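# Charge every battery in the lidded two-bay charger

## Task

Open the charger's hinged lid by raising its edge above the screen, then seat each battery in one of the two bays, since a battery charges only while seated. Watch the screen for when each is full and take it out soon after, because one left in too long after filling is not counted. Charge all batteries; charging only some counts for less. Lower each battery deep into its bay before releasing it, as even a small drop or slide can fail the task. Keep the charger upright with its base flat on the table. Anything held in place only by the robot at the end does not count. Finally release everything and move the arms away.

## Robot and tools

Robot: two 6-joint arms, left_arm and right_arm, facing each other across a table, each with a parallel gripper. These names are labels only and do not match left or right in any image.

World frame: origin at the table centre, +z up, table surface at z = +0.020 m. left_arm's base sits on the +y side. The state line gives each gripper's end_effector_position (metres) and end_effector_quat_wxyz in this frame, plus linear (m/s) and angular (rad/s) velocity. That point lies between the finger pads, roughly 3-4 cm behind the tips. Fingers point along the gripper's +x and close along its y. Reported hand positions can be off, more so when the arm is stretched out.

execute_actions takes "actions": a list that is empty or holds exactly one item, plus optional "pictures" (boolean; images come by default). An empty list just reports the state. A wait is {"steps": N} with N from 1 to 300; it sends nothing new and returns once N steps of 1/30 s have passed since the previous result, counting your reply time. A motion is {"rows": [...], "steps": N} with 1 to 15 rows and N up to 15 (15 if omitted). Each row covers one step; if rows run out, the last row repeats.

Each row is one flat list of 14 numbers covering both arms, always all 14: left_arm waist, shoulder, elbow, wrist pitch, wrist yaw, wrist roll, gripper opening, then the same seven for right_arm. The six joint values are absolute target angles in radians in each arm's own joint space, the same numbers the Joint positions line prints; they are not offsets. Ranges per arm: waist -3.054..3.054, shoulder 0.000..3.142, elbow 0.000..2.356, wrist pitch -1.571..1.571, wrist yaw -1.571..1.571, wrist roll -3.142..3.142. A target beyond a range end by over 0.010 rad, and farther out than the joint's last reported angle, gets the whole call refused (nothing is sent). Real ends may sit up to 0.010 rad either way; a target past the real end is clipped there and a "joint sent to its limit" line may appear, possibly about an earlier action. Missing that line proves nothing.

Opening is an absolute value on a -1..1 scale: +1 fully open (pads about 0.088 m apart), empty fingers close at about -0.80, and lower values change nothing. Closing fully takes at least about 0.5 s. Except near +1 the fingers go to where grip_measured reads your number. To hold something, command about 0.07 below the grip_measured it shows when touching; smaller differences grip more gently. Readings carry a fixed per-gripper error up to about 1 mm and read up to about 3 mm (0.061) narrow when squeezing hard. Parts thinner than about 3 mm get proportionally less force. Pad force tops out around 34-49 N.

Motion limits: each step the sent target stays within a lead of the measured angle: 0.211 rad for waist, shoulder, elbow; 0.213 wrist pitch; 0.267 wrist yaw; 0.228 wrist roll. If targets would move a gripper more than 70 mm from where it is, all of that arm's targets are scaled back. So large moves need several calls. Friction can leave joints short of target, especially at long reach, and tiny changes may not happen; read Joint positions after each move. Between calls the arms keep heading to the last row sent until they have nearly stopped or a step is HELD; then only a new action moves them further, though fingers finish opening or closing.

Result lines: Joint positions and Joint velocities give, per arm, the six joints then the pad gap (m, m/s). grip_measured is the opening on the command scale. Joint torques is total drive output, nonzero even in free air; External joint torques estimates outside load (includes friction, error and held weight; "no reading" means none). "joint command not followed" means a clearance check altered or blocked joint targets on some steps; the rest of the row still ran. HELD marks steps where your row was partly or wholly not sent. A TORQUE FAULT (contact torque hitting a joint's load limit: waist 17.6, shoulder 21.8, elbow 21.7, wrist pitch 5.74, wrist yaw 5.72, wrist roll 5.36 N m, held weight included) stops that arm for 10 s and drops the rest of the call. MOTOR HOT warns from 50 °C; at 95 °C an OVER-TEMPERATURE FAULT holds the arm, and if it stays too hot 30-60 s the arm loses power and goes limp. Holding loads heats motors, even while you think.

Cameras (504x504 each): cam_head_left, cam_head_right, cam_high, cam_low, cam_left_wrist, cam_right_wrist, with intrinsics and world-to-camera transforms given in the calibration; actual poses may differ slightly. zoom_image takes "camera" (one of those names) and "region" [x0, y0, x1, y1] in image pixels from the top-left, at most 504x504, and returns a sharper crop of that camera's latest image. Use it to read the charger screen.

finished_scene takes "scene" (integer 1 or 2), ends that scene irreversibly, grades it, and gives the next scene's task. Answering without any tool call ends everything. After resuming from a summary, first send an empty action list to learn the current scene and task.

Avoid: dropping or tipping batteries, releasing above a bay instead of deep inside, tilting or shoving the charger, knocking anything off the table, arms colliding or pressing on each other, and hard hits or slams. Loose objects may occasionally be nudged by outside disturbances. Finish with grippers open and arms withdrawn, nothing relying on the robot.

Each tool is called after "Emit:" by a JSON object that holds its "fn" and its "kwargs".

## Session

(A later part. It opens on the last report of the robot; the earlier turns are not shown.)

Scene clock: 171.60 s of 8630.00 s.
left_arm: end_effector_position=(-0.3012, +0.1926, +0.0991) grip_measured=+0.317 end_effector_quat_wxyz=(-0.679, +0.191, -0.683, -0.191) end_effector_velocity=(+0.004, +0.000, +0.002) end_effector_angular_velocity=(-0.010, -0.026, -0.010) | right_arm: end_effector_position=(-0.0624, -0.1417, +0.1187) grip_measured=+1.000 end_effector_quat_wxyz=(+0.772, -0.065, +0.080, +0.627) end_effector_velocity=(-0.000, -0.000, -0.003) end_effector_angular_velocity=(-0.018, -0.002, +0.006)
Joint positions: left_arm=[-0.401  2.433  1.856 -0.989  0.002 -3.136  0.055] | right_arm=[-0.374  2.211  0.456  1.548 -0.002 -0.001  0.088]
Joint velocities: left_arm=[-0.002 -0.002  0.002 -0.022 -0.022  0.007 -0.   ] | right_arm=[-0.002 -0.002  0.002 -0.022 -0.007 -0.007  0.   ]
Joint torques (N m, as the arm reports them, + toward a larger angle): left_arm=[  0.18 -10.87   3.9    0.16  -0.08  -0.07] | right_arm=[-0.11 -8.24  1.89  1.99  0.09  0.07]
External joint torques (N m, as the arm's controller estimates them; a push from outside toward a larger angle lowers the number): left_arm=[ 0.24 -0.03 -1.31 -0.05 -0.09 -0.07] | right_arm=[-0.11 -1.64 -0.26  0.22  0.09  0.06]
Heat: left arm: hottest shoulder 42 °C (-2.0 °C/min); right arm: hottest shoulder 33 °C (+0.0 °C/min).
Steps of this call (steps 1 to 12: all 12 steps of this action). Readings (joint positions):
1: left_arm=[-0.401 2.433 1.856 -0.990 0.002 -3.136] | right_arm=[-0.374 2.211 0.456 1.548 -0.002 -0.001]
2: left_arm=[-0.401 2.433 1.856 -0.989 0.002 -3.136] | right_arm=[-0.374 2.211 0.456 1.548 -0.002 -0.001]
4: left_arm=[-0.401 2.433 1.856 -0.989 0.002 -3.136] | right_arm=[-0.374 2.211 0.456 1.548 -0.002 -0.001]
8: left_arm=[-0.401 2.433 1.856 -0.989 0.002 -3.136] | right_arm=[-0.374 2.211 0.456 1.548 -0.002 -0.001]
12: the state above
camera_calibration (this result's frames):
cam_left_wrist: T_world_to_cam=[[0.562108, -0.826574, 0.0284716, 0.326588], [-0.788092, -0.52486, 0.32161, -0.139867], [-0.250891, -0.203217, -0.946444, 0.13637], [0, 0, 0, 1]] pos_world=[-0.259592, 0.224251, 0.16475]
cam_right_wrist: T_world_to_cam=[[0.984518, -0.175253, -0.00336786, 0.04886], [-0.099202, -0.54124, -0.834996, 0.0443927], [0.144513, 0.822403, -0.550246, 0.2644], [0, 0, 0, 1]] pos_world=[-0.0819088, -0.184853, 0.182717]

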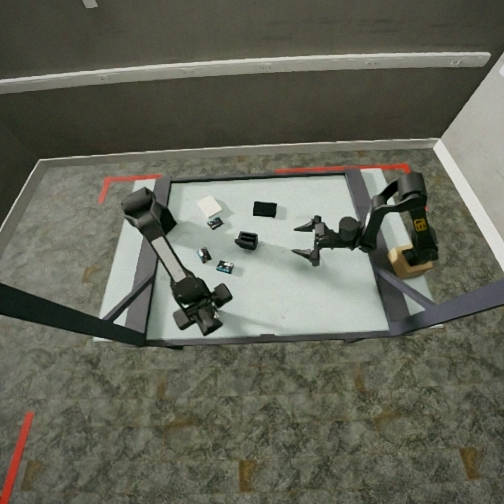

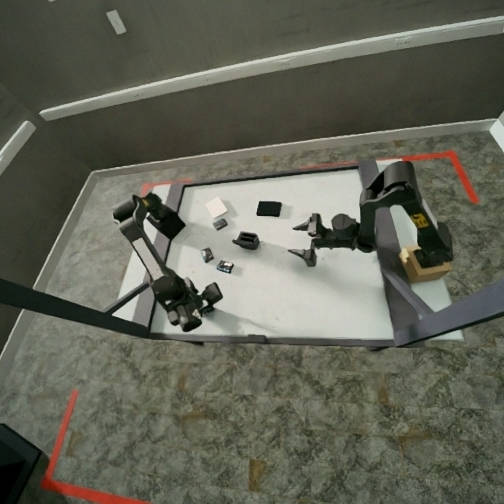

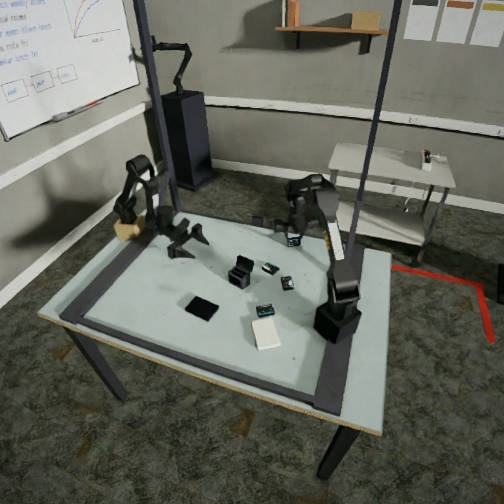

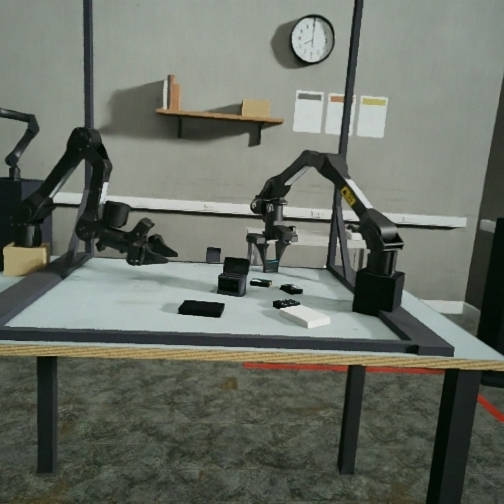

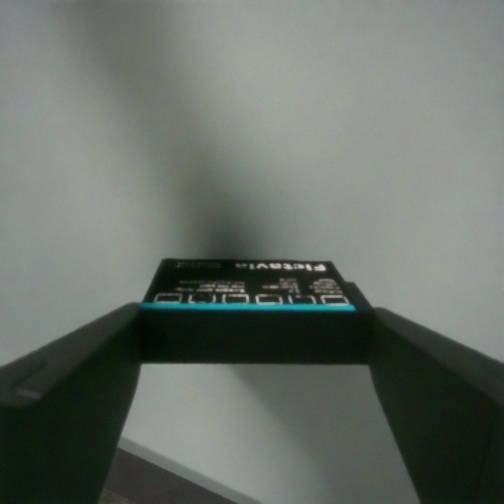

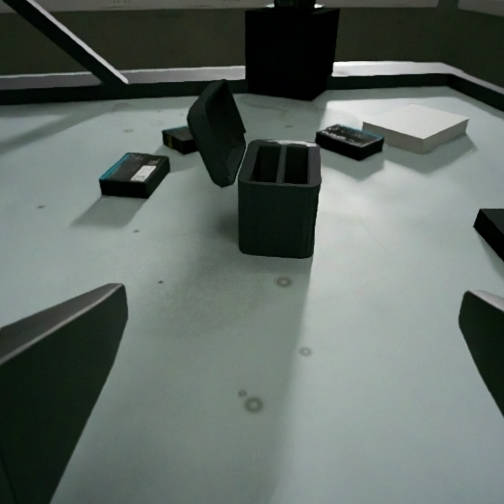

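Emit:
{"fn": "execute_actions", "kwargs": {"actions": [{"rows":[[-0.4,2.41,1.86,-1.0,0,-3.14,0.245,-0.375,2.2,0.45,1.55,0,0,1],[-0.4,2.38,1.87,-1.04,0,-3.14,0.245,-0.375,2.2,0.45,1.55,0,0,1],[-0.4,2.34,1.87,-1.08,0,-3.14,0.245,-0.375,2.2,0.45,1.55,0,0,1],[-0.4,2.29,1.86,-1.12,0,-3.14,0.245,-0.375,2.2,0.45,1.55,0,0,1],[-0.4,2.24,1.85,-1.16,0,-3.1,0.245,-0.375,2.2,0.45,1.55,0,0,1],[-0.4,2.19,1.84,-1.2,0,-3.0,0.245,-0.375,2.2,0.45,1.55,0,0,1],[-0.4,2.14,1.83,-1.24,0,-2.9,0.245,-0.375,2.2,0.45,1.55,0,0,1],[-0.4,2.09,1.82,-1.28,0,-2.8,0.245,-0.375,2.2,0.45,1.55,0,0,1],[-0.38,2.04,1.81,-1.31,0,-1.535,0.245,-0.375,2.2,0.45,1.55,0,0,1],[-0.35,2.04,1.81,-1.31,0,-1.535,0.245,-0.375,2.2,0.45,1.55,0,0,1],[-0.31,2.04,1.81,-1.31,0,-1.535,0.245,-0.375,2.2,0.45,1.55,0,0,1],[-0.27,2.04,1.81,-1.31,0,-1.535,0.245,-0.375,2.2,0.45,1.55,0,0,1],[-0.23,2.04,1.81,-1.31,0,-1.535,0.245,-0.375,2.2,0.45,1.55,0,0,1],[-0.19,2.04,1.81,-1.31,0,-1.535,0.245,-0.375,2.2,0.45,1.55,0,0,1],[-0.15,2.04,1.81,-1.31,0,-1.535,0.245,-0.375,2.2,0.45,1.55,0,0,1]],"steps":15}], "pictures": false}}

Emit:
{"fn": "execute_actions", "kwargs": {"actions": [{"rows":[[-0.11,2.04,1.81,-1.31,0,-1.535,0.245,-0.375,2.2,0.45,1.55,0,0,1],[-0.07,2.04,1.81,-1.31,0,-1.535,0.245,-0.375,2.2,0.45,1.55,0,0,1],[-0.03,2.04,1.81,-1.31,0,-1.535,0.245,-0.375,2.2,0.45,1.55,0,0,1],[0.01,2.04,1.81,-1.31,0,-1.535,0.245,-0.375,2.2,0.45,1.55,0,0,1],[0.05,2.04,1.81,-1.31,0,-1.535,0.245,-0.375,2.2,0.45,1.55,0,0,1],[0.09,2.04,1.81,-1.31,0,-1.535,0.245,-0.375,2.2,0.45,1.55,0,0,1],[0.13,2.04,1.81,-1.31,0,-1.535,0.245,-0.375,2.2,0.45,1.55,0,0,1],[0.17,2.04,1.81,-1.31,0,-1.535,0.245,-0.375,2.2,0.45,1.55,0,0,1],[0.21,2.04,1.81,-1.31,0,-1.535,0.245,-0.375,2.2,0.45,1.55,0,0,1],[0.245,2.04,1.81,-1.31,0,-1.535,0.245,-0.375,2.2,0.45,1.55,0,0,1],[0.275,2.04,1.81,-1.31,0,-1.535,0.245,-0.375,2.2,0.45,1.55,0,0,1],[0.3,2.04,1.81,-1.31,0,-1.535,0.245,-0.375,2.2,0.45,1.55,0,0,1],[0.318,2.04,1.81,-1.31,0,-1.535,0.245,-0.375,2.2,0.45,1.55,0,0,1],[0.328,2.04,1.81,-1.31,0,-1.535,0.245,-0.375,2.2,0.45,1.55,0,0,1]],"steps":15}], "pictures": false}}

Emit:
{"fn": "execute_actions", "kwargs": {"actions": [{"rows":[[0.328,2.04,1.81,-1.31,0,-1.535,0.245,-0.375,2.2,0.45,1.55,0,0,1],[0.328,2.05,1.81,-1.31,0,-1.535,0.245,-0.375,2.2,0.45,1.55,0,0,1],[0.328,2.06,1.8,-1.3,0,-1.535,0.245,-0.375,2.2,0.45,1.55,0,0,1],[0.328,2.068,1.78,-1.275,0,-1.535,0.245,-0.375,2.2,0.45,1.55,0,0,1],[0.328,2.075,1.76,-1.25,0,-1.535,0.245,-0.375,2.2,0.45,1.55,0,0,1],[0.328,2.082,1.74,-1.222,0,-1.535,0.245,-0.375,2.2,0.45,1.55,0,0,1],[0.328,2.089,1.72,-1.195,0,-1.535,0.245,-0.375,2.2,0.45,1.55,0,0,1],[0.328,2.096,1.7,-1.168,0,-1.535,0.245,-0.375,2.2,0.45,1.55,0,0,1],[0.328,2.103,1.68,-1.142,0,-1.535,0.245,-0.375,2.2,0.45,1.55,0,0,1],[0.328,2.11,1.66,-1.116,0,-1.535,0.245,-0.375,2.2,0.45,1.55,0,0,1],[0.328,2.117,1.643,-1.093,0,-1.535,0.245,-0.375,2.2,0.45,1.55,0,0,1],[0.328,2.123,1.628,-1.075,0,-1.535,0.245,-0.375,2.2,0.45,1.55,0,0,1],[0.328,2.128,1.617,-1.062,0,-1.535,0.245,-0.375,2.2,0.45,1.55,0,0,1],[0.328,2.131,1.61,-1.052,0,-1.535,0.245,-0.375,2.2,0.45,1.55,0,0,1]],"steps":15}], "pictures": false}}

Emit:
{"fn": "execute_actions", "kwargs": {"actions": [{"steps":15}]}}

Scene clock: 182.57 s of 8630.00 s.
left_arm: end_effector_position=(-0.2231, +0.1766, +0.2533) grip_measured=+0.317 end_effector_quat_wxyz=(-0.686, +0.056, -0.724, -0.034) end_effector_velocity=(+0.371, -0.385, +0.122) end_effector_angular_velocity=(-0.246, +0.030, -0.608) | right_arm: end_effector_position=(-0.0624, -0.1417, +0.1187) grip_measured=+1.000 end_effector_quat_wxyz=(+0.772, -0.065, +0.080, +0.627) end_effector_velocity=(-0.000, -0.001, -0.002) end_effector_angular_velocity=(-0.021, -0.016, +0.009)
Joint positions: left_arm=[-0.265  2.04   1.826 -1.295  0.006 -2.58   0.055] | right_arm=[-0.374  2.211  0.456  1.548 -0.002 -0.001  0.088]
Joint velocities: left_arm=[ 1.297 -0.325 -0.002 -0.154 -0.051  1.912  0.   ] | right_arm=[-0.002 -0.007 -0.002 -0.022 -0.007 -0.022  0.   ]
Joint torques (N m, as the arm reports them, + toward a larger angle): left_arm=[ 1.37 -7.36  2.86  0.06 -0.27  0.17] | right_arm=[-0.12 -8.24  1.9   1.99  0.09  0.07]
External joint torques (N m, as the arm's controller estimates them; a push from outside toward a larger angle lowers the number): left_arm=[ 0.63 -1.51 -0.81 -0.17 -0.17  0.17] | right_arm=[-0.1  -1.61 -0.23  0.22  0.09  0.06]
Heat: left arm: hottest shoulder 43 °C (+1.0 °C/min); right arm: hottest shoulder 33 °C (+0.0 °C/min).
Steps of this call (steps 1 to 15: the robot went on to your last target; steps 16 to 314: nothing new was sent; steps 315 to 329: all 15 steps of this action). Readings (joint positions):
315: left_arm=[-0.401 2.433 1.856 -0.990 0.002 -3.136] | right_arm=[-0.374 2.211 0.456 1.548 -0.002 -0.001]
316: left_arm=[-0.401 2.431 1.857 -0.996 0.002 -3.136] | right_arm=[-0.374 2.211 0.456 1.548 -0.002 -0.001]
318: left_arm=[-0.401 2.409 1.857 -1.047 0.002 -3.136] | right_arm=[-0.374 2.211 0.456 1.548 -0.002 -0.001]
322: left_arm=[-0.401 2.283 1.838 -1.169 0.002 -3.011] | right_arm=[-0.374 2.211 0.456 1.548 -0.002 -0.001]
329: the state above

Scene clock: 183.07 s of 8630.00 s.
left_arm: end_effector_position=(-0.0314, +0.0531, +0.2504) grip_measured=+0.317 end_effector_quat_wxyz=(-0.700, -0.074, -0.703, +0.101) end_effector_velocity=(+0.221, -0.068, -0.002) end_effector_angular_velocity=(-0.009, -0.078, -0.496) | right_arm: end_effector_position=(-0.0624, -0.1417, +0.1187) grip_measured=+1.000 end_effector_quat_wxyz=(+0.772, -0.065, +0.080, +0.627) end_effector_velocity=(-0.000, -0.001, -0.001) end_effector_angular_velocity=(-0.005, +0.010, +0.003)
Joint positions: left_arm=[ 0.307  2.038  1.813 -1.308 -0.003 -1.633  0.055] | right_arm=[-0.374  2.211  0.456  1.548 -0.002 -0.001  0.088]
Joint velocities: left_arm=[ 0.564  0.002 -0.002 -0.007 -0.037  1.062 -0.   ] | right_arm=[-0.002 -0.002 -0.002 -0.007 -0.007  0.007  0.   ]
Joint torques (N m, as the arm reports them, + toward a larger angle): left_arm=[ -2.64 -10.     4.35   0.07   0.06   0.17] | right_arm=[-0.1  -8.25  1.88  1.99  0.09  0.07]
External joint torques (N m, as the arm's controller estimates them; a push from outside toward a larger angle lowers the number): left_arm=[-0.25 -1.08 -1.15 -0.21 -0.09  0.13] | right_arm=[-0.06 -1.61 -0.27  0.21  0.08  0.06]
Heat: left arm: hottest shoulder 43 °C (+1.0 °C/min); right arm: hottest shoulder 33 °C (+0.0 °C/min).
Steps of this call (steps 1 to 15: all 15 steps of this action). Readings (joint positions):
1: left_arm=[-0.221 2.033 1.826 -1.299 0.004 -2.515] | right_arm=[-0.374 2.211 0.456 1.548 -0.002 -0.001]
2: left_arm=[-0.176 2.033 1.826 -1.302 0.002 -2.451] | right_arm=[-0.374 2.211 0.456 1.548 -0.002 -0.001]
4: left_arm=[-0.089 2.036 1.819 -1.303 0.001 -2.321] | right_arm=[-0.374 2.211 0.456 1.548 -0.002 -0.001]
8: left_arm=[0.070 2.038 1.813 -1.307 0.001 -2.062] | right_arm=[-0.374 2.211 0.456 1.548 -0.002 -0.001]
15: the state above

Scene clock: 183.57 s of 8630.00 s.
left_arm: end_effector_position=(-0.0236, +0.0473, +0.1752) grip_measured=+0.317 end_effector_quat_wxyz=(-0.699, -0.111, -0.698, +0.114) end_effector_velocity=(+0.013, +0.035, -0.142) end_effector_angular_velocity=(+0.211, -0.070, +0.010) | right_arm: end_effector_position=(-0.0624, -0.1417, +0.1187) grip_measured=+1.000 end_effector_quat_wxyz=(+0.772, -0.065, +0.080, +0.627) end_effector_velocity=(-0.005, -0.001, -0.002) end_effector_angular_velocity=(-0.012, -0.000, +0.025)
Joint positions: left_arm=[ 0.329  2.117  1.632 -1.082 -0.002 -1.539  0.055] | right_arm=[-0.374  2.211  0.456  1.548 -0.002 -0.001  0.088]
Joint velocities: left_arm=[ 0.002  0.178 -0.3    0.256 -0.007 -0.007  0.   ] | right_arm=[ 0.002 -0.002 -0.007 -0.007 -0.022 -0.007  0.   ]
Joint torques (N m, as the arm reports them, + toward a larger angle): left_arm=[ -0.16 -10.48   4.45   0.3    0.01   0.15] | right_arm=[-0.11 -8.24  1.89  1.99  0.09  0.07]
External joint torques (N m, as the arm's controller estimates them; a push from outside toward a larger angle lowers the number): left_arm=[-0.27  0.22 -1.71 -0.03  0.09  0.15] | right_arm=[-0.14 -1.64 -0.23  0.22  0.09  0.06]
Heat: left arm: hottest shoulder 43 °C (+1.0 °C/min); right arm: hottest shoulder 33 °C (+0.0 °C/min).
Steps of this call (steps 1 to 15: all 15 steps of this action). Readings (joint positions):
1: left_arm=[0.322 2.038 1.813 -1.308 -0.004 -1.603] | right_arm=[-0.374 2.211 0.456 1.548 -0.002 -0.001]
2: left_arm=[0.331 2.038 1.813 -1.308 -0.004 -1.583] | right_arm=[-0.374 2.211 0.456 1.548 -0.002 -0.001]
4: left_arm=[0.334 2.041 1.807 -1.303 -0.004 -1.559] | right_arm=[-0.374 2.211 0.456 1.548 -0.002 -0.001]
8: left_arm=[0.329 2.057 1.754 -1.226 -0.003 -1.543] | right_arm=[-0.374 2.211 0.456 1.548 -0.002 -0.001]
15: the state above

Scene clock: 184.07 s of 8630.00 s.
left_arm: end_effector_position=(-0.0238, +0.0468, +0.1674) grip_measured=+0.317 end_effector_quat_wxyz=(-0.699, -0.110, -0.698, +0.114) end_effector_velocity=(+0.003, +0.003, -0.003) end_effector_angular_velocity=(+0.014, -0.012, +0.024) | right_arm: end_effector_position=(-0.0624, -0.1417, +0.1187) grip_measured=+1.000 end_effector_quat_wxyz=(+0.772, -0.065, +0.080, +0.627) end_effector_velocity=(+0.002, -0.002, -0.003) end_effector_angular_velocity=(-0.017, -0.020, -0.005)
Joint positions: left_arm=[ 0.329  2.126  1.614 -1.053 -0.002 -1.538  0.055] | right_arm=[-0.374  2.211  0.456  1.548 -0.002 -0.001  0.088]
Joint velocities: left_arm=[ 0.002  0.002 -0.007 -0.007 -0.007 -0.022 -0.   ] | right_arm=[-0.002  0.002 -0.002 -0.007  0.007 -0.022  0.   ]
Joint torques (N m, as the arm reports them, + toward a larger angle): left_arm=[-0.16 -9.89  3.9   0.21  0.01  0.17] | right_arm=[-0.11 -8.25  1.88  1.99  0.09  0.07]
External joint torques (N m, as the arm's controller estimates them; a push from outside toward a larger angle lowers the number): left_arm=[-0.22 -0.73 -1.38 -0.05  0.08  0.17] | right_arm=[-0.1  -1.63 -0.29  0.21  0.09  0.06]
Heat: left arm: hottest shoulder 43 °C (+1.0 °C/min); right arm: hottest shoulder 33 °C (+0.0 °C/min).
Steps of this call (steps 1 to 15: the robot went on to your last target). Readings (joint positions):
1: left_arm=[0.329 2.122 1.624 -1.073 -0.002 -1.539] | right_arm=[-0.374 2.211 0.456 1.548 -0.002 -0.001]
2: left_arm=[0.329 2.125 1.619 -1.068 -0.002 -1.539] | right_arm=[-0.374 2.211 0.456 1.548 -0.002 -0.001]
4: left_arm=[0.329 2.126 1.614 -1.060 -0.002 -1.539] | right_arm=[-0.374 2.211 0.456 1.548 -0.002 -0.001]
8: left_arm=[0.329 2.126 1.614 -1.054 -0.002 -1.538] | right_arm=[-0.374 2.211 0.456 1.548 -0.002 -0.001]
15: the state above
camera_calibration (this result's frames):
cam_left_wrist: T_world_to_cam=[[-0.265897, -0.963321, 0.0362155, 0.033617], [-0.911673, 0.263495, 0.315315, -0.0585644], [-0.313292, 0.0508244, -0.948296, 0.227912], [0, 0, 0, 1]] pos_world=[0.02695, 0.0362319, 0.233377]
cam_right_wrist: T_world_to_cam=[[0.984518, -0.175253, -0.00336786, 0.04886], [-0.099202, -0.54124, -0.834996, 0.0443927], [0.144513, 0.822403, -0.550246, 0.2644], [0, 0, 0, 1]] pos_world=[-0.0819088, -0.184853, 0.182717]

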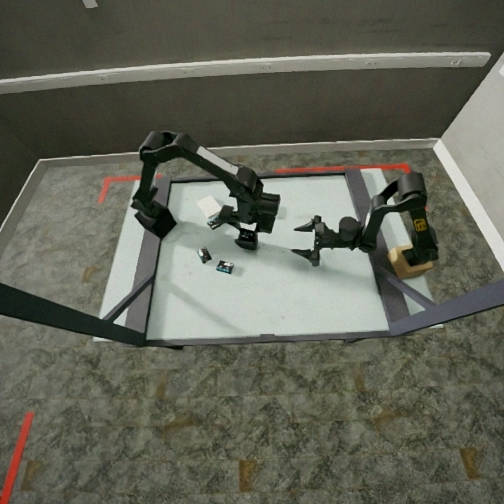

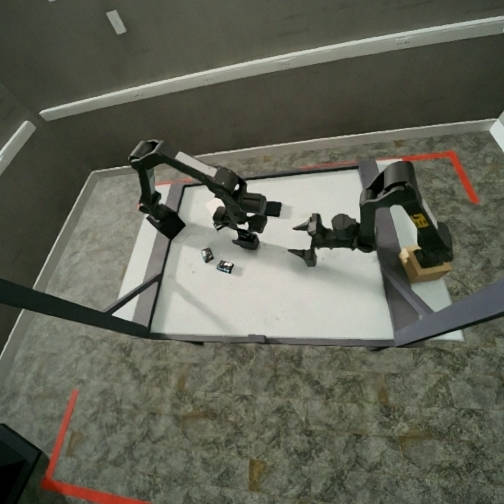

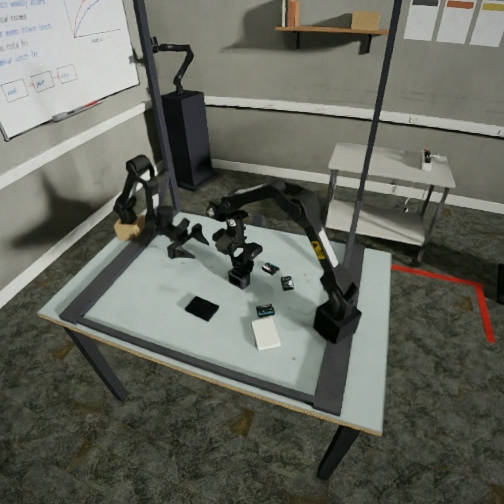

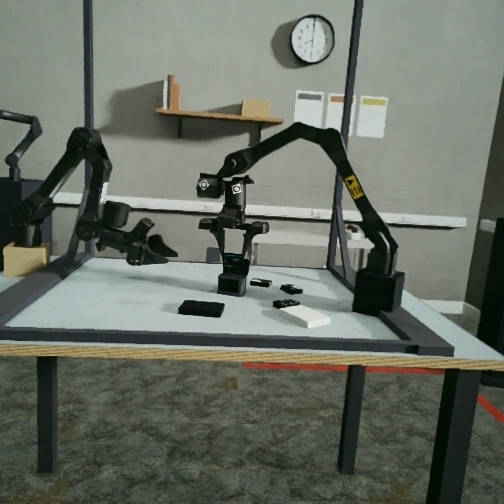

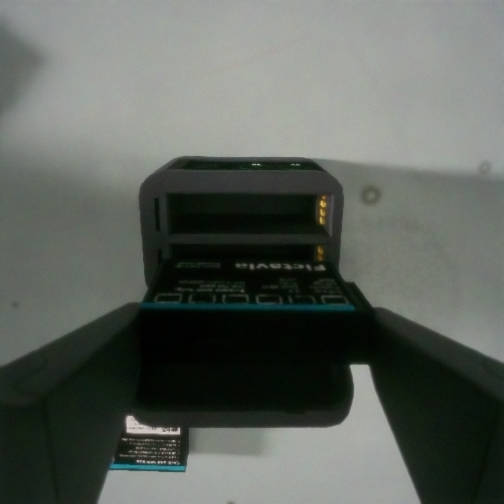

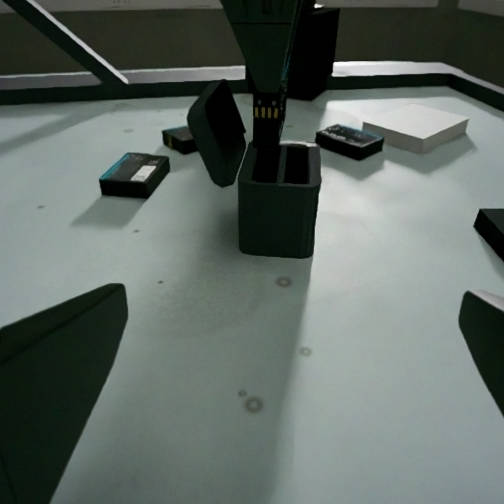

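Emit:
{"fn": "execute_actions", "kwargs": {"actions": [{"rows":[[0.328,2.136,1.602,-1.043,0,-1.535,0.245,-0.375,2.2,0.45,1.55,0,0,1],[0.328,2.139,1.595,-1.035,0,-1.535,0.245,-0.375,2.2,0.45,1.55,0,0,1],[0.328,2.141,1.589,-1.028,0,-1.535,0.245,-0.375,2.2,0.45,1.55,0,0,1],[0.328,2.142,1.585,-1.023,0,-1.535,0.245,-0.375,2.2,0.45,1.55,0,0,1]],"steps":15}]}}

Emit:
{"fn": "zoom_image", "kwargs": {"camera": "cam_left_wrist", "region": [120, 150, 380, 330]}}

Emit:
{"fn": "zoom_image", "kwargs": {"camera": "cam_right_wrist", "region": [215, 90, 335, 210]}}

Scene clock: 189.30 s of 8630.00 s.
left_arm: end_effector_position=(-0.0235, +0.0477, +0.1598) grip_measured=+0.317 end_effector_quat_wxyz=(-0.699, -0.110, -0.698, +0.114) end_effector_velocity=(-0.001, +0.003, -0.002) end_effector_angular_velocity=(+0.014, +0.004, +0.019) | right_arm: end_effector_position=(-0.0625, -0.1418, +0.1186) grip_measured=+1.000 end_effector_quat_wxyz=(+0.772, -0.066, +0.080, +0.627) end_effector_velocity=(-0.002, +0.000, +0.002) end_effector_angular_velocity=(+0.007, -0.004, +0.021)
Joint positions: left_arm=[ 0.329  2.131  1.59  -1.025 -0.002 -1.538  0.055] | right_arm=[-0.374  2.211  0.456  1.548 -0.002 -0.001  0.088]
Joint velocities: left_arm=[-0.002  0.002 -0.002 -0.007  0.007 -0.022 -0.   ] | right_arm=[-0.002 -0.002 -0.002  0.007 -0.022 -0.007  0.   ]
Joint torques (N m, as the arm reports them, + toward a larger angle): left_arm=[-0.07 -9.11  3.68  0.24  0.    0.14] | right_arm=[-0.11 -8.23  1.89  1.99  0.09  0.07]
External joint torques (N m, as the arm's controller estimates them; a push from outside toward a larger angle lowers the number): left_arm=[ 0.    0.1  -1.62 -0.04  0.05  0.14] | right_arm=[-0.12 -1.55 -0.29  0.18  0.09  0.06]
Heat: left arm: hottest shoulder 43 °C (+2.0 °C/min); right arm: hottest shoulder 33 °C (+0.0 °C/min).
Steps of this call (steps 1 to 15: the robot went on to your last target; steps 16 to 142: nothing new was sent; steps 143 to 157: all 15 steps of this action). Readings (joint positions):
143: left_arm=[0.329 2.126 1.613 -1.052 -0.002 -1.538] | right_arm=[-0.374 2.211 0.456 1.548 -0.002 -0.001]
144: left_arm=[0.329 2.126 1.610 -1.048 -0.002 -1.538] | right_arm=[-0.374 2.211 0.456 1.548 -0.002 -0.001]
146: left_arm=[0.329 2.126 1.603 -1.036 -0.002 -1.538] | right_arm=[-0.374 2.211 0.456 1.548 -0.002 -0.001]
150: left_arm=[0.329 2.129 1.592 -1.028 -0.002 -1.538] | right_arm=[-0.374 2.211 0.456 1.548 -0.002 -0.001]
157: the state above
camera_calibration (this result's frames):
cam_left_wrist: T_world_to_cam=[[-0.265897, -0.963321, 0.0362155, 0.0348175], [-0.911673, 0.263495, 0.315315, -0.0561582], [-0.313292, 0.0508244, -0.948296, 0.220727], [0, 0, 0, 1]] pos_world=[0.0272119, 0.0371194, 0.225761]
cam_right_wrist: T_world_to_cam=[[0.984517, -0.175254, -0.00338027, 0.0488646], [-0.099268, -0.541551, -0.834786, 0.0441847], [0.144469, 0.822197, -0.550564, 0.264452], [0, 0, 0, 1]] pos_world=[-0.0819272, -0.18494, 0.182648]

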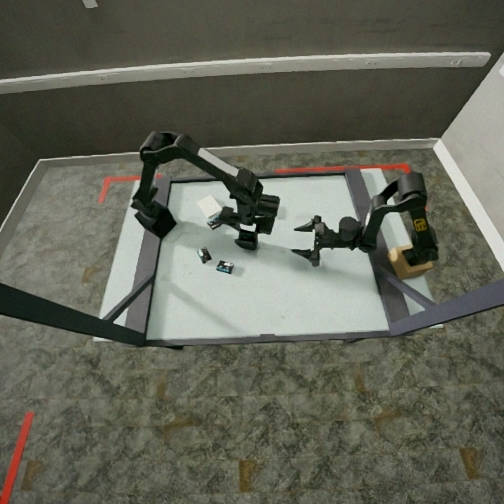

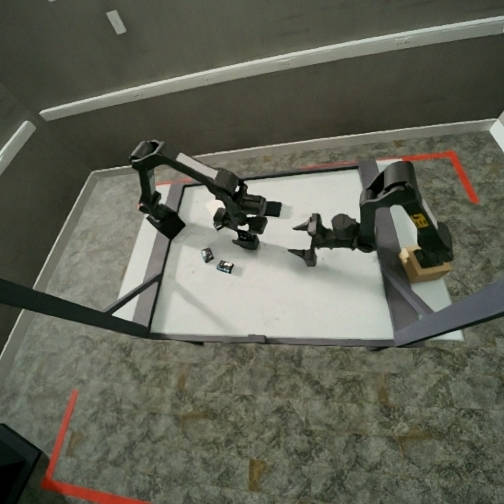

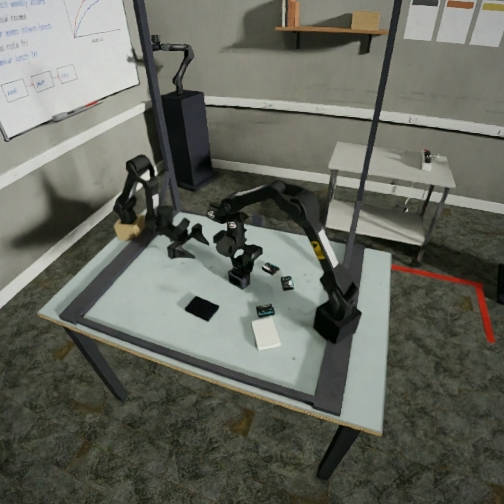

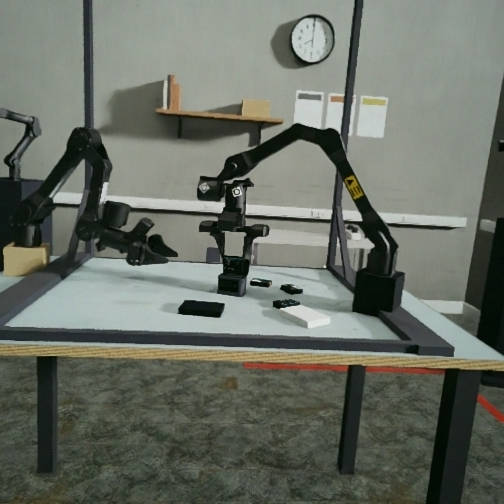

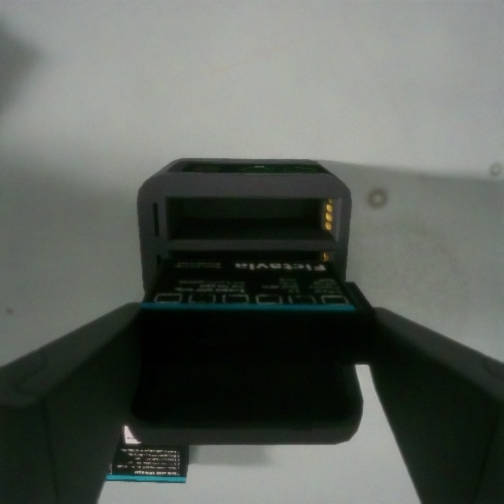

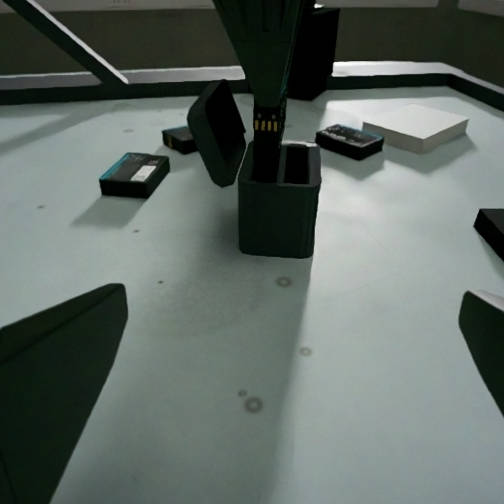

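Region (120, 150, 380, 330) of cam_left_wrist's 504x504 image, scaled by 1.938, with more detail than that image has; it fills the top 349 rows of this view, and the rest is white.

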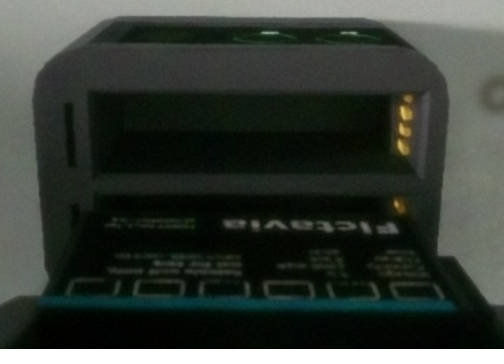

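Region (215, 90, 335, 210) of cam_right_wrist's 504x504 image, scaled by 4.200, with more detail than that image has.

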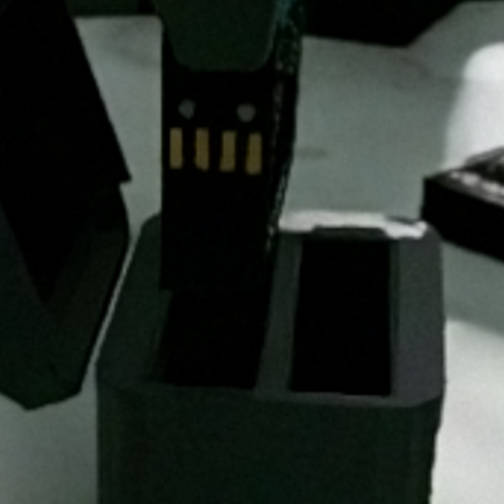

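Emit:
{"fn": "execute_actions", "kwargs": {"actions": [{"rows":[[0.327,2.145,1.585,-1.02,0,-1.535,0.245,-0.375,2.2,0.45,1.55,0,0,1],[0.327,2.147,1.582,-1.015,0,-1.535,0.245,-0.375,2.2,0.45,1.55,0,0,1],[0.327,2.149,1.579,-1.01,0,-1.535,0.245,-0.375,2.2,0.45,1.55,0,0,1],[0.327,2.151,1.576,-1.005,0,-1.535,0.245,-0.375,2.2,0.45,1.55,0,0,1],[0.327,2.153,1.572,-1.0,0,-1.535,0.245,-0.375,2.2,0.45,1.55,0,0,1],[0.327,2.155,1.569,-0.994,0,-1.535,0.245,-0.375,2.2,0.45,1.55,0,0,1],[0.327,2.157,1.565,-0.988,0,-1.535,0.245,-0.375,2.2,0.45,1.55,0,0,1],[0.327,2.159,1.562,-0.982,0,-1.535,0.245,-0.375,2.2,0.45,1.55,0,0,1],[0.327,2.161,1.558,-0.977,0,-1.535,0.245,-0.375,2.2,0.45,1.55,0,0,1]],"steps":15}]}}

Emit:
{"fn": "zoom_image", "kwargs": {"camera": "cam_right_wrist", "region": [215, 90, 335, 210]}}

Scene clock: 194.80 s of 8630.00 s.
left_arm: end_effector_position=(-0.0243, +0.0475, +0.1467) grip_measured=+0.317 end_effector_quat_wxyz=(-0.698, -0.111, -0.698, +0.115) end_effector_velocity=(-0.000, -0.001, +0.000) end_effector_angular_velocity=(-0.009, -0.005, -0.010) | right_arm: end_effector_position=(-0.0625, -0.1418, +0.1186) grip_measured=+1.000 end_effector_quat_wxyz=(+0.772, -0.066, +0.080, +0.627) end_effector_velocity=(-0.000, -0.001, -0.001) end_effector_angular_velocity=(-0.011, -0.018, +0.009)
Joint positions: left_arm=[ 0.329  2.148  1.564 -0.98   0.    -1.538  0.055] | right_arm=[-0.374  2.211  0.456  1.548 -0.002 -0.001  0.088]
Joint velocities: left_arm=[-0.002 -0.002 -0.002  0.007 -0.007  0.007 -0.   ] | right_arm=[-0.002 -0.002 -0.002 -0.007 -0.007 -0.022  0.   ]
Joint torques (N m, as the arm reports them, + toward a larger angle): left_arm=[-0.28 -9.25  3.49  0.25 -0.1   0.19] | right_arm=[-0.12 -8.24  1.94  1.99  0.09  0.07]
External joint torques (N m, as the arm's controller estimates them; a push from outside toward a larger angle lowers the number): left_arm=[-0.34  0.07 -1.76 -0.01 -0.04  0.19] | right_arm=[-0.12 -1.63 -0.2   0.22  0.09  0.06]
Heat: left arm: hottest shoulder 43 °C (+2.0 °C/min); right arm: hottest shoulder 33 °C (+0.0 °C/min).
Steps of this call (steps 1 to 15: the robot went on to your last target; steps 16 to 150: nothing new was sent; steps 151 to 165: all 15 steps of this action). Readings (joint positions):
151: left_arm=[0.329 2.131 1.590 -1.024 -0.002 -1.538] | right_arm=[-0.374 2.211 0.456 1.548 -0.002 -0.001]
152: left_arm=[0.329 2.131 1.590 -1.023 -0.002 -1.538] | right_arm=[-0.374 2.211 0.456 1.548 -0.002 -0.001]
154: left_arm=[0.329 2.132 1.587 -1.015 -0.002 -1.538] | right_arm=[-0.374 2.211 0.456 1.548 -0.002 -0.001]
158: left_arm=[0.329 2.139 1.576 -0.997 -0.002 -1.538] | right_arm=[-0.374 2.211 0.456 1.548 -0.002 -0.001]
165: the state above
camera_calibration (this result's frames):
cam_left_wrist: T_world_to_cam=[[-0.266553, -0.963141, 0.0361684, 0.034838], [-0.910657, 0.263964, 0.317848, -0.0530608], [-0.315679, 0.0517863, -0.947452, 0.207802], [0, 0, 0, 1]] pos_world=[0.0265649, 0.0367987, 0.212488]
cam_right_wrist: T_world_to_cam=[[0.984517, -0.175254, -0.00338027, 0.0488646], [-0.099268, -0.541551, -0.834786, 0.0441847], [0.144469, 0.822197, -0.550564, 0.264452], [0, 0, 0, 1]] pos_world=[-0.0819272, -0.18494, 0.182648]

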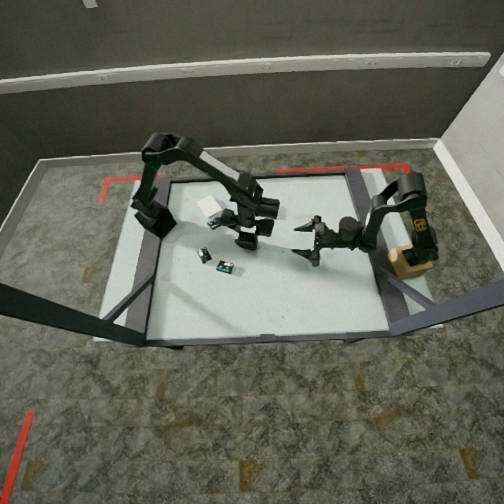

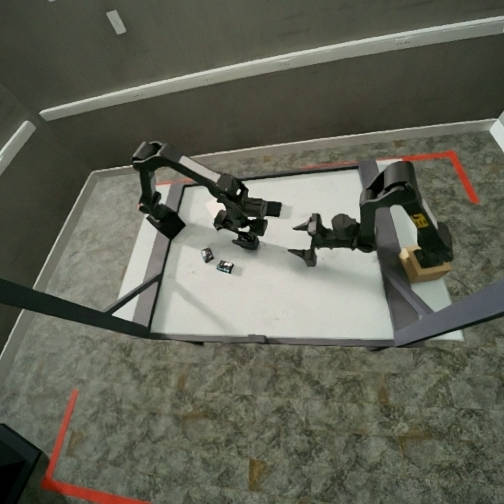

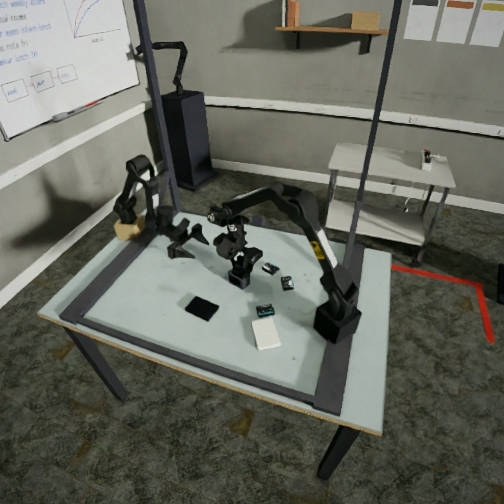

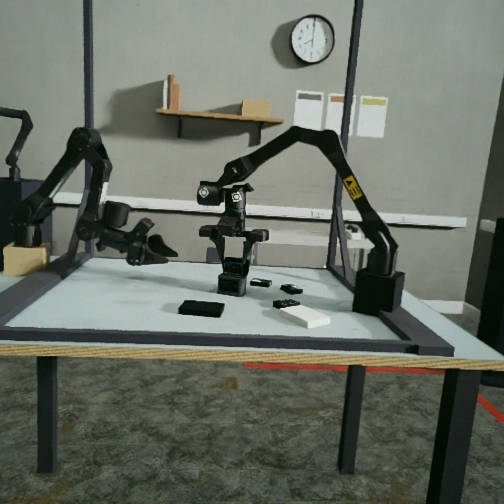

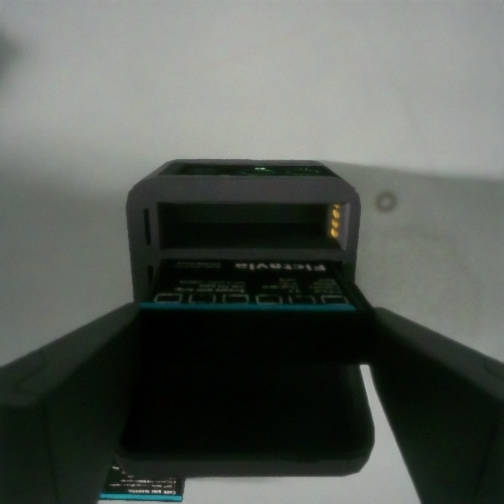

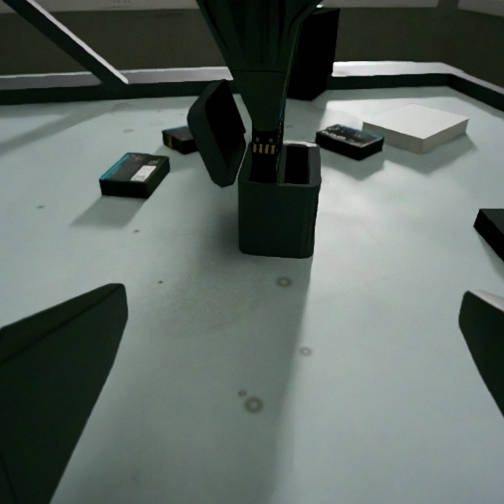

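Region (215, 90, 335, 210) of cam_right_wrist's 504x504 image, scaled by 4.200, with more detail than that image has.

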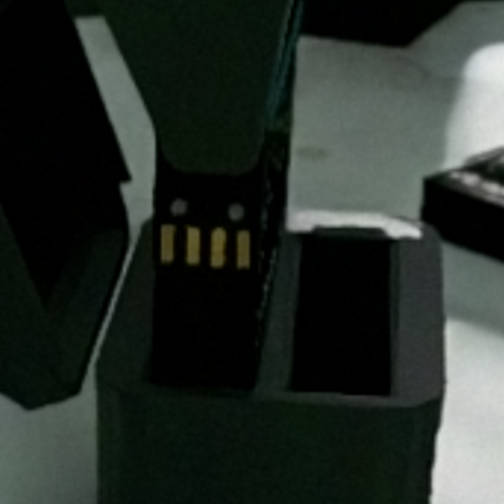

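Emit:
{"fn": "execute_actions", "kwargs": {"actions": [{"rows":[[0.324,2.163,1.554,-0.971,0,-1.538,0.245,-0.375,2.2,0.45,1.55,0,0,1],[0.324,2.1655,1.55,-0.964,0,-1.538,0.245,-0.375,2.2,0.45,1.55,0,0,1],[0.324,2.168,1.546,-0.957,0,-1.538,0.245,-0.375,2.2,0.45,1.55,0,0,1],[0.324,2.1705,1.542,-0.95,0,-1.538,0.245,-0.375,2.2,0.45,1.55,0,0,1],[0.324,2.173,1.538,-0.943,0,-1.538,0.245,-0.375,2.2,0.45,1.55,0,0,1],[0.324,2.1755,1.534,-0.936,0,-1.538,0.245,-0.375,2.2,0.45,1.55,0,0,1],[0.324,2.178,1.53,-0.929,0,-1.538,0.245,-0.375,2.2,0.45,1.55,0,0,1],[0.324,2.1808,1.526,-0.922,0,-1.538,0.245,-0.375,2.2,0.45,1.55,0,0,1],[0.324,2.1835,1.522,-0.915,0,-1.538,0.245,-0.375,2.2,0.45,1.55,0,0,1],[0.324,2.186,1.518,-0.908,0,-1.538,0.245,-0.375,2.2,0.45,1.55,0,0,1],[0.324,2.189,1.514,-0.901,0,-1.538,0.245,-0.375,2.2,0.45,1.55,0,0,1],[0.324,2.1915,1.51,-0.894,0,-1.538,0.245,-0.375,2.2,0.45,1.55,0,0,1],[0.324,2.194,1.506,-0.887,0,-1.538,0.245,-0.375,2.2,0.45,1.55,0,0,1]],"steps":15}], "pictures": false}}

Emit:
{"fn": "execute_actions", "kwargs": {"actions": [{"rows":[[0.324,2.196,1.503,-0.882,0,-1.538,0.245,-0.375,2.2,0.45,1.55,0,0,1],[0.324,2.198,1.5,-0.877,0,-1.538,0.245,-0.375,2.2,0.45,1.55,0,0,1],[0.324,2.2,1.498,-0.873,0,-1.538,0.245,-0.375,2.2,0.45,1.55,0,0,1],[0.324,2.202,1.495,-0.868,0,-1.538,0.245,-0.375,2.2,0.45,1.55,0,0,1],[0.324,2.204,1.493,-0.864,0,-1.538,0.245,-0.375,2.2,0.45,1.55,0,0,1],[0.324,2.206,1.49,-0.859,0,-1.538,0.245,-0.375,2.2,0.45,1.55,0,0,1]],"steps":15}]}}

Scene clock: 201.13 s of 8630.00 s.
left_arm: end_effector_position=(-0.0256, +0.0471, +0.1235) grip_measured=+0.317 end_effector_quat_wxyz=(-0.697, -0.110, -0.699, +0.118) end_effector_velocity=(-0.002, +0.001, -0.025) end_effector_angular_velocity=(-0.009, -0.005, -0.015) | right_arm: end_effector_position=(-0.0625, -0.1418, +0.1186) grip_measured=+1.000 end_effector_quat_wxyz=(+0.772, -0.066, +0.080, +0.627) end_effector_velocity=(-0.001, -0.001, -0.002) end_effector_angular_velocity=(-0.017, +0.001, +0.016)
Joint positions: left_arm=[ 0.326  2.18   1.516 -0.895  0.    -1.538  0.055] | right_arm=[-0.374  2.211  0.456  1.548 -0.002 -0.001  0.088]
Joint velocities: left_arm=[-0.007  0.032 -0.056  0.095 -0.007  0.007 -0.   ] | right_arm=[-0.007 -0.007 -0.002 -0.022 -0.022 -0.007  0.   ]
Joint torques (N m, as the arm reports them, + toward a larger angle): left_arm=[-0.1  -9.34  3.48  0.18 -0.09  0.03] | right_arm=[-0.11 -8.24  1.94  1.99  0.09  0.07]
External joint torques (N m, as the arm's controller estimates them; a push from outside toward a larger angle lowers the number): left_arm=[-0.1   0.28 -1.77 -0.11 -0.02  0.03] | right_arm=[-0.05 -1.63 -0.2   0.22  0.08  0.06]
Heat: left arm: hottest shoulder 43 °C (+2.0 °C/min); right arm: hottest shoulder 33 °C (+0.0 °C/min).
Steps of this call (steps 1 to 15: the robot went on to your last target; steps 16 to 175: nothing new was sent; steps 176 to 190: all 15 steps of this action). Readings (joint positions):
176: left_arm=[0.329 2.148 1.563 -0.978 0.000 -1.538] | right_arm=[-0.374 2.211 0.456 1.548 -0.002 -0.001]
177: left_arm=[0.328 2.148 1.561 -0.975 0.000 -1.538] | right_arm=[-0.374 2.211 0.456 1.548 -0.002 -0.001]
179: left_arm=[0.327 2.149 1.557 -0.968 0.000 -1.538] | right_arm=[-0.374 2.211 0.456 1.548 -0.002 -0.001]
183: left_arm=[0.326 2.155 1.544 -0.940 0.000 -1.538] | right_arm=[-0.374 2.211 0.456 1.548 -0.002 -0.001]
190: the state above

Scene clock: 201.63 s of 8630.00 s.
left_arm: end_effector_position=(-0.0257, +0.0473, +0.1150) grip_measured=+0.317 end_effector_quat_wxyz=(-0.697, -0.108, -0.699, +0.119) end_effector_velocity=(-0.000, -0.001, +0.000) end_effector_angular_velocity=(-0.009, -0.005, -0.010) | right_arm: end_effector_position=(-0.0625, -0.1418, +0.1186) grip_measured=+1.000 end_effector_quat_wxyz=(+0.772, -0.066, +0.080, +0.627) end_effector_velocity=(-0.000, -0.001, -0.002) end_effector_angular_velocity=(-0.021, -0.016, +0.009)
Joint positions: left_arm=[ 0.326  2.191  1.497 -0.861  0.    -1.538  0.055] | right_arm=[-0.374  2.211  0.456  1.548 -0.002 -0.001  0.088]
Joint velocities: left_arm=[-0.002 -0.002 -0.002  0.007 -0.007  0.007 -0.   ] | right_arm=[-0.002 -0.007 -0.002 -0.022 -0.007 -0.022  0.   ]
Joint torques (N m, as the arm reports them, + toward a larger angle): left_arm=[-0.13 -8.79  3.33  0.26 -0.1   0.07] | right_arm=[-0.11 -8.24  1.93  1.99  0.09  0.07]
External joint torques (N m, as the arm's controller estimates them; a push from outside toward a larger angle lowers the number): left_arm=[-0.13  0.56 -1.7  -0.04 -0.04  0.07] | right_arm=[-0.12 -1.66 -0.2   0.23  0.09  0.06]
Heat: left arm: hottest shoulder 43 °C (+2.0 °C/min); right arm: hottest shoulder 33 °C (+0.0 °C/min).
Steps of this call (steps 1 to 15: all 15 steps of this action). Readings (joint positions):
1: left_arm=[0.326 2.181 1.514 -0.892 0.000 -1.538] | right_arm=[-0.374 2.211 0.456 1.548 -0.002 -0.001]
2: left_arm=[0.326 2.181 1.511 -0.889 0.000 -1.538] | right_arm=[-0.374 2.211 0.456 1.548 -0.002 -0.001]
4: left_arm=[0.326 2.183 1.507 -0.882 0.000 -1.538] | right_arm=[-0.374 2.211 0.456 1.548 -0.002 -0.001]
8: left_arm=[0.326 2.190 1.498 -0.865 0.000 -1.538] | right_arm=[-0.374 2.211 0.456 1.548 -0.002 -0.001]
15: the state above
camera_calibration (this result's frames):
cam_left_wrist: T_world_to_cam=[[-0.269379, -0.961949, 0.0456957, 0.0342049], [-0.908978, 0.269646, 0.317884, -0.0443818], [-0.31811, 0.0440949, -0.947028, 0.177598], [0, 0, 0, 1]] pos_world=[0.0253675, 0.0370396, 0.180735]
cam_right_wrist: T_world_to_cam=[[0.984517, -0.175254, -0.00338027, 0.0488646], [-0.099268, -0.541551, -0.834786, 0.0441847], [0.144469, 0.822197, -0.550564, 0.264452], [0, 0, 0, 1]] pos_world=[-0.0819272, -0.18494, 0.182648]

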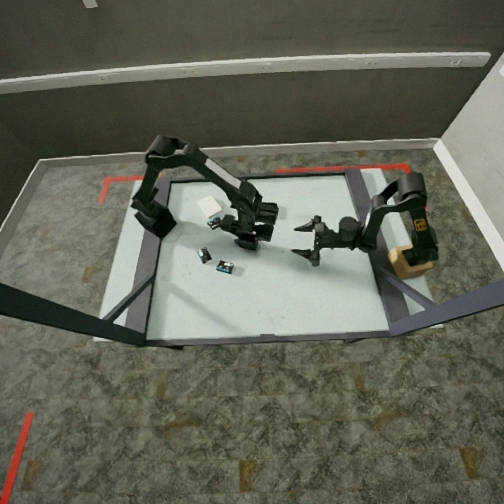

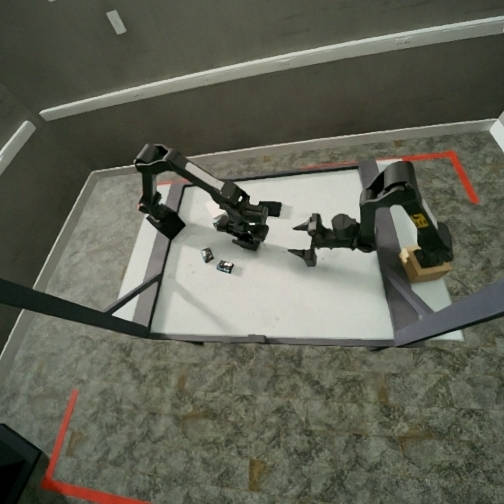

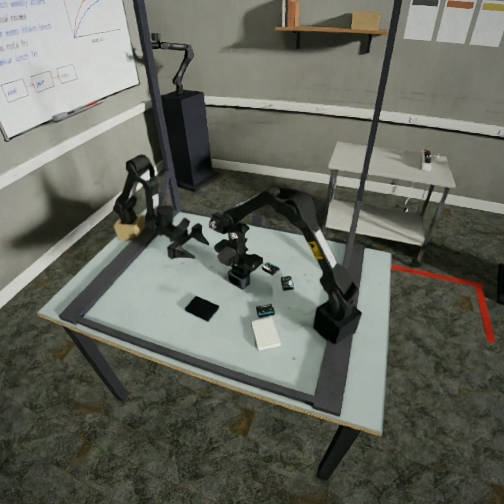

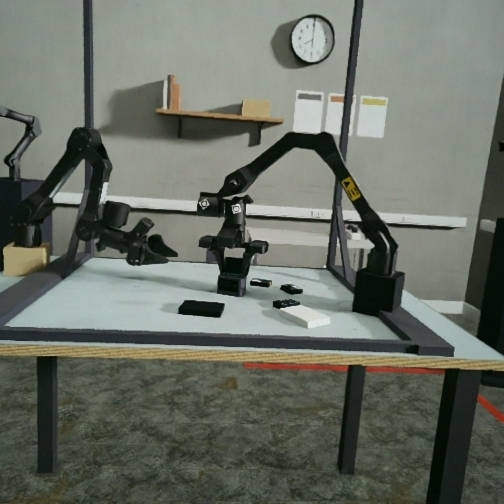

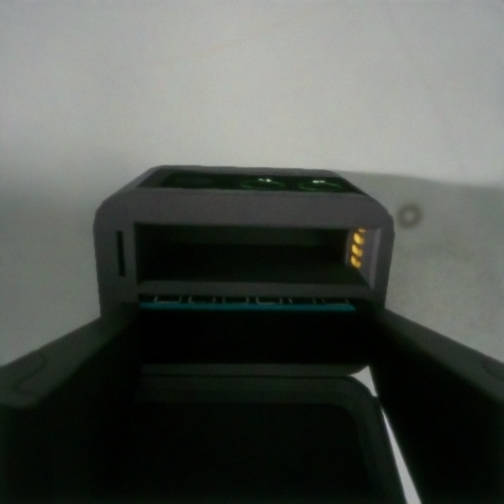

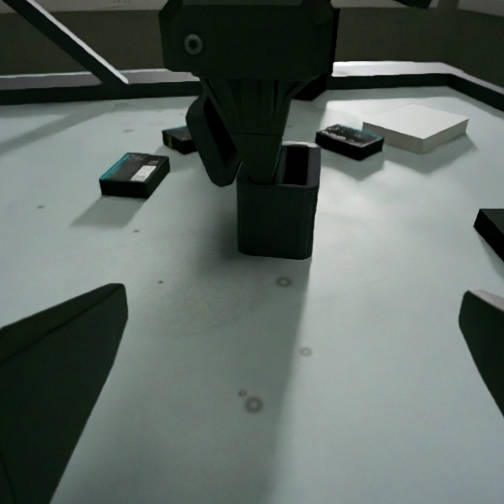

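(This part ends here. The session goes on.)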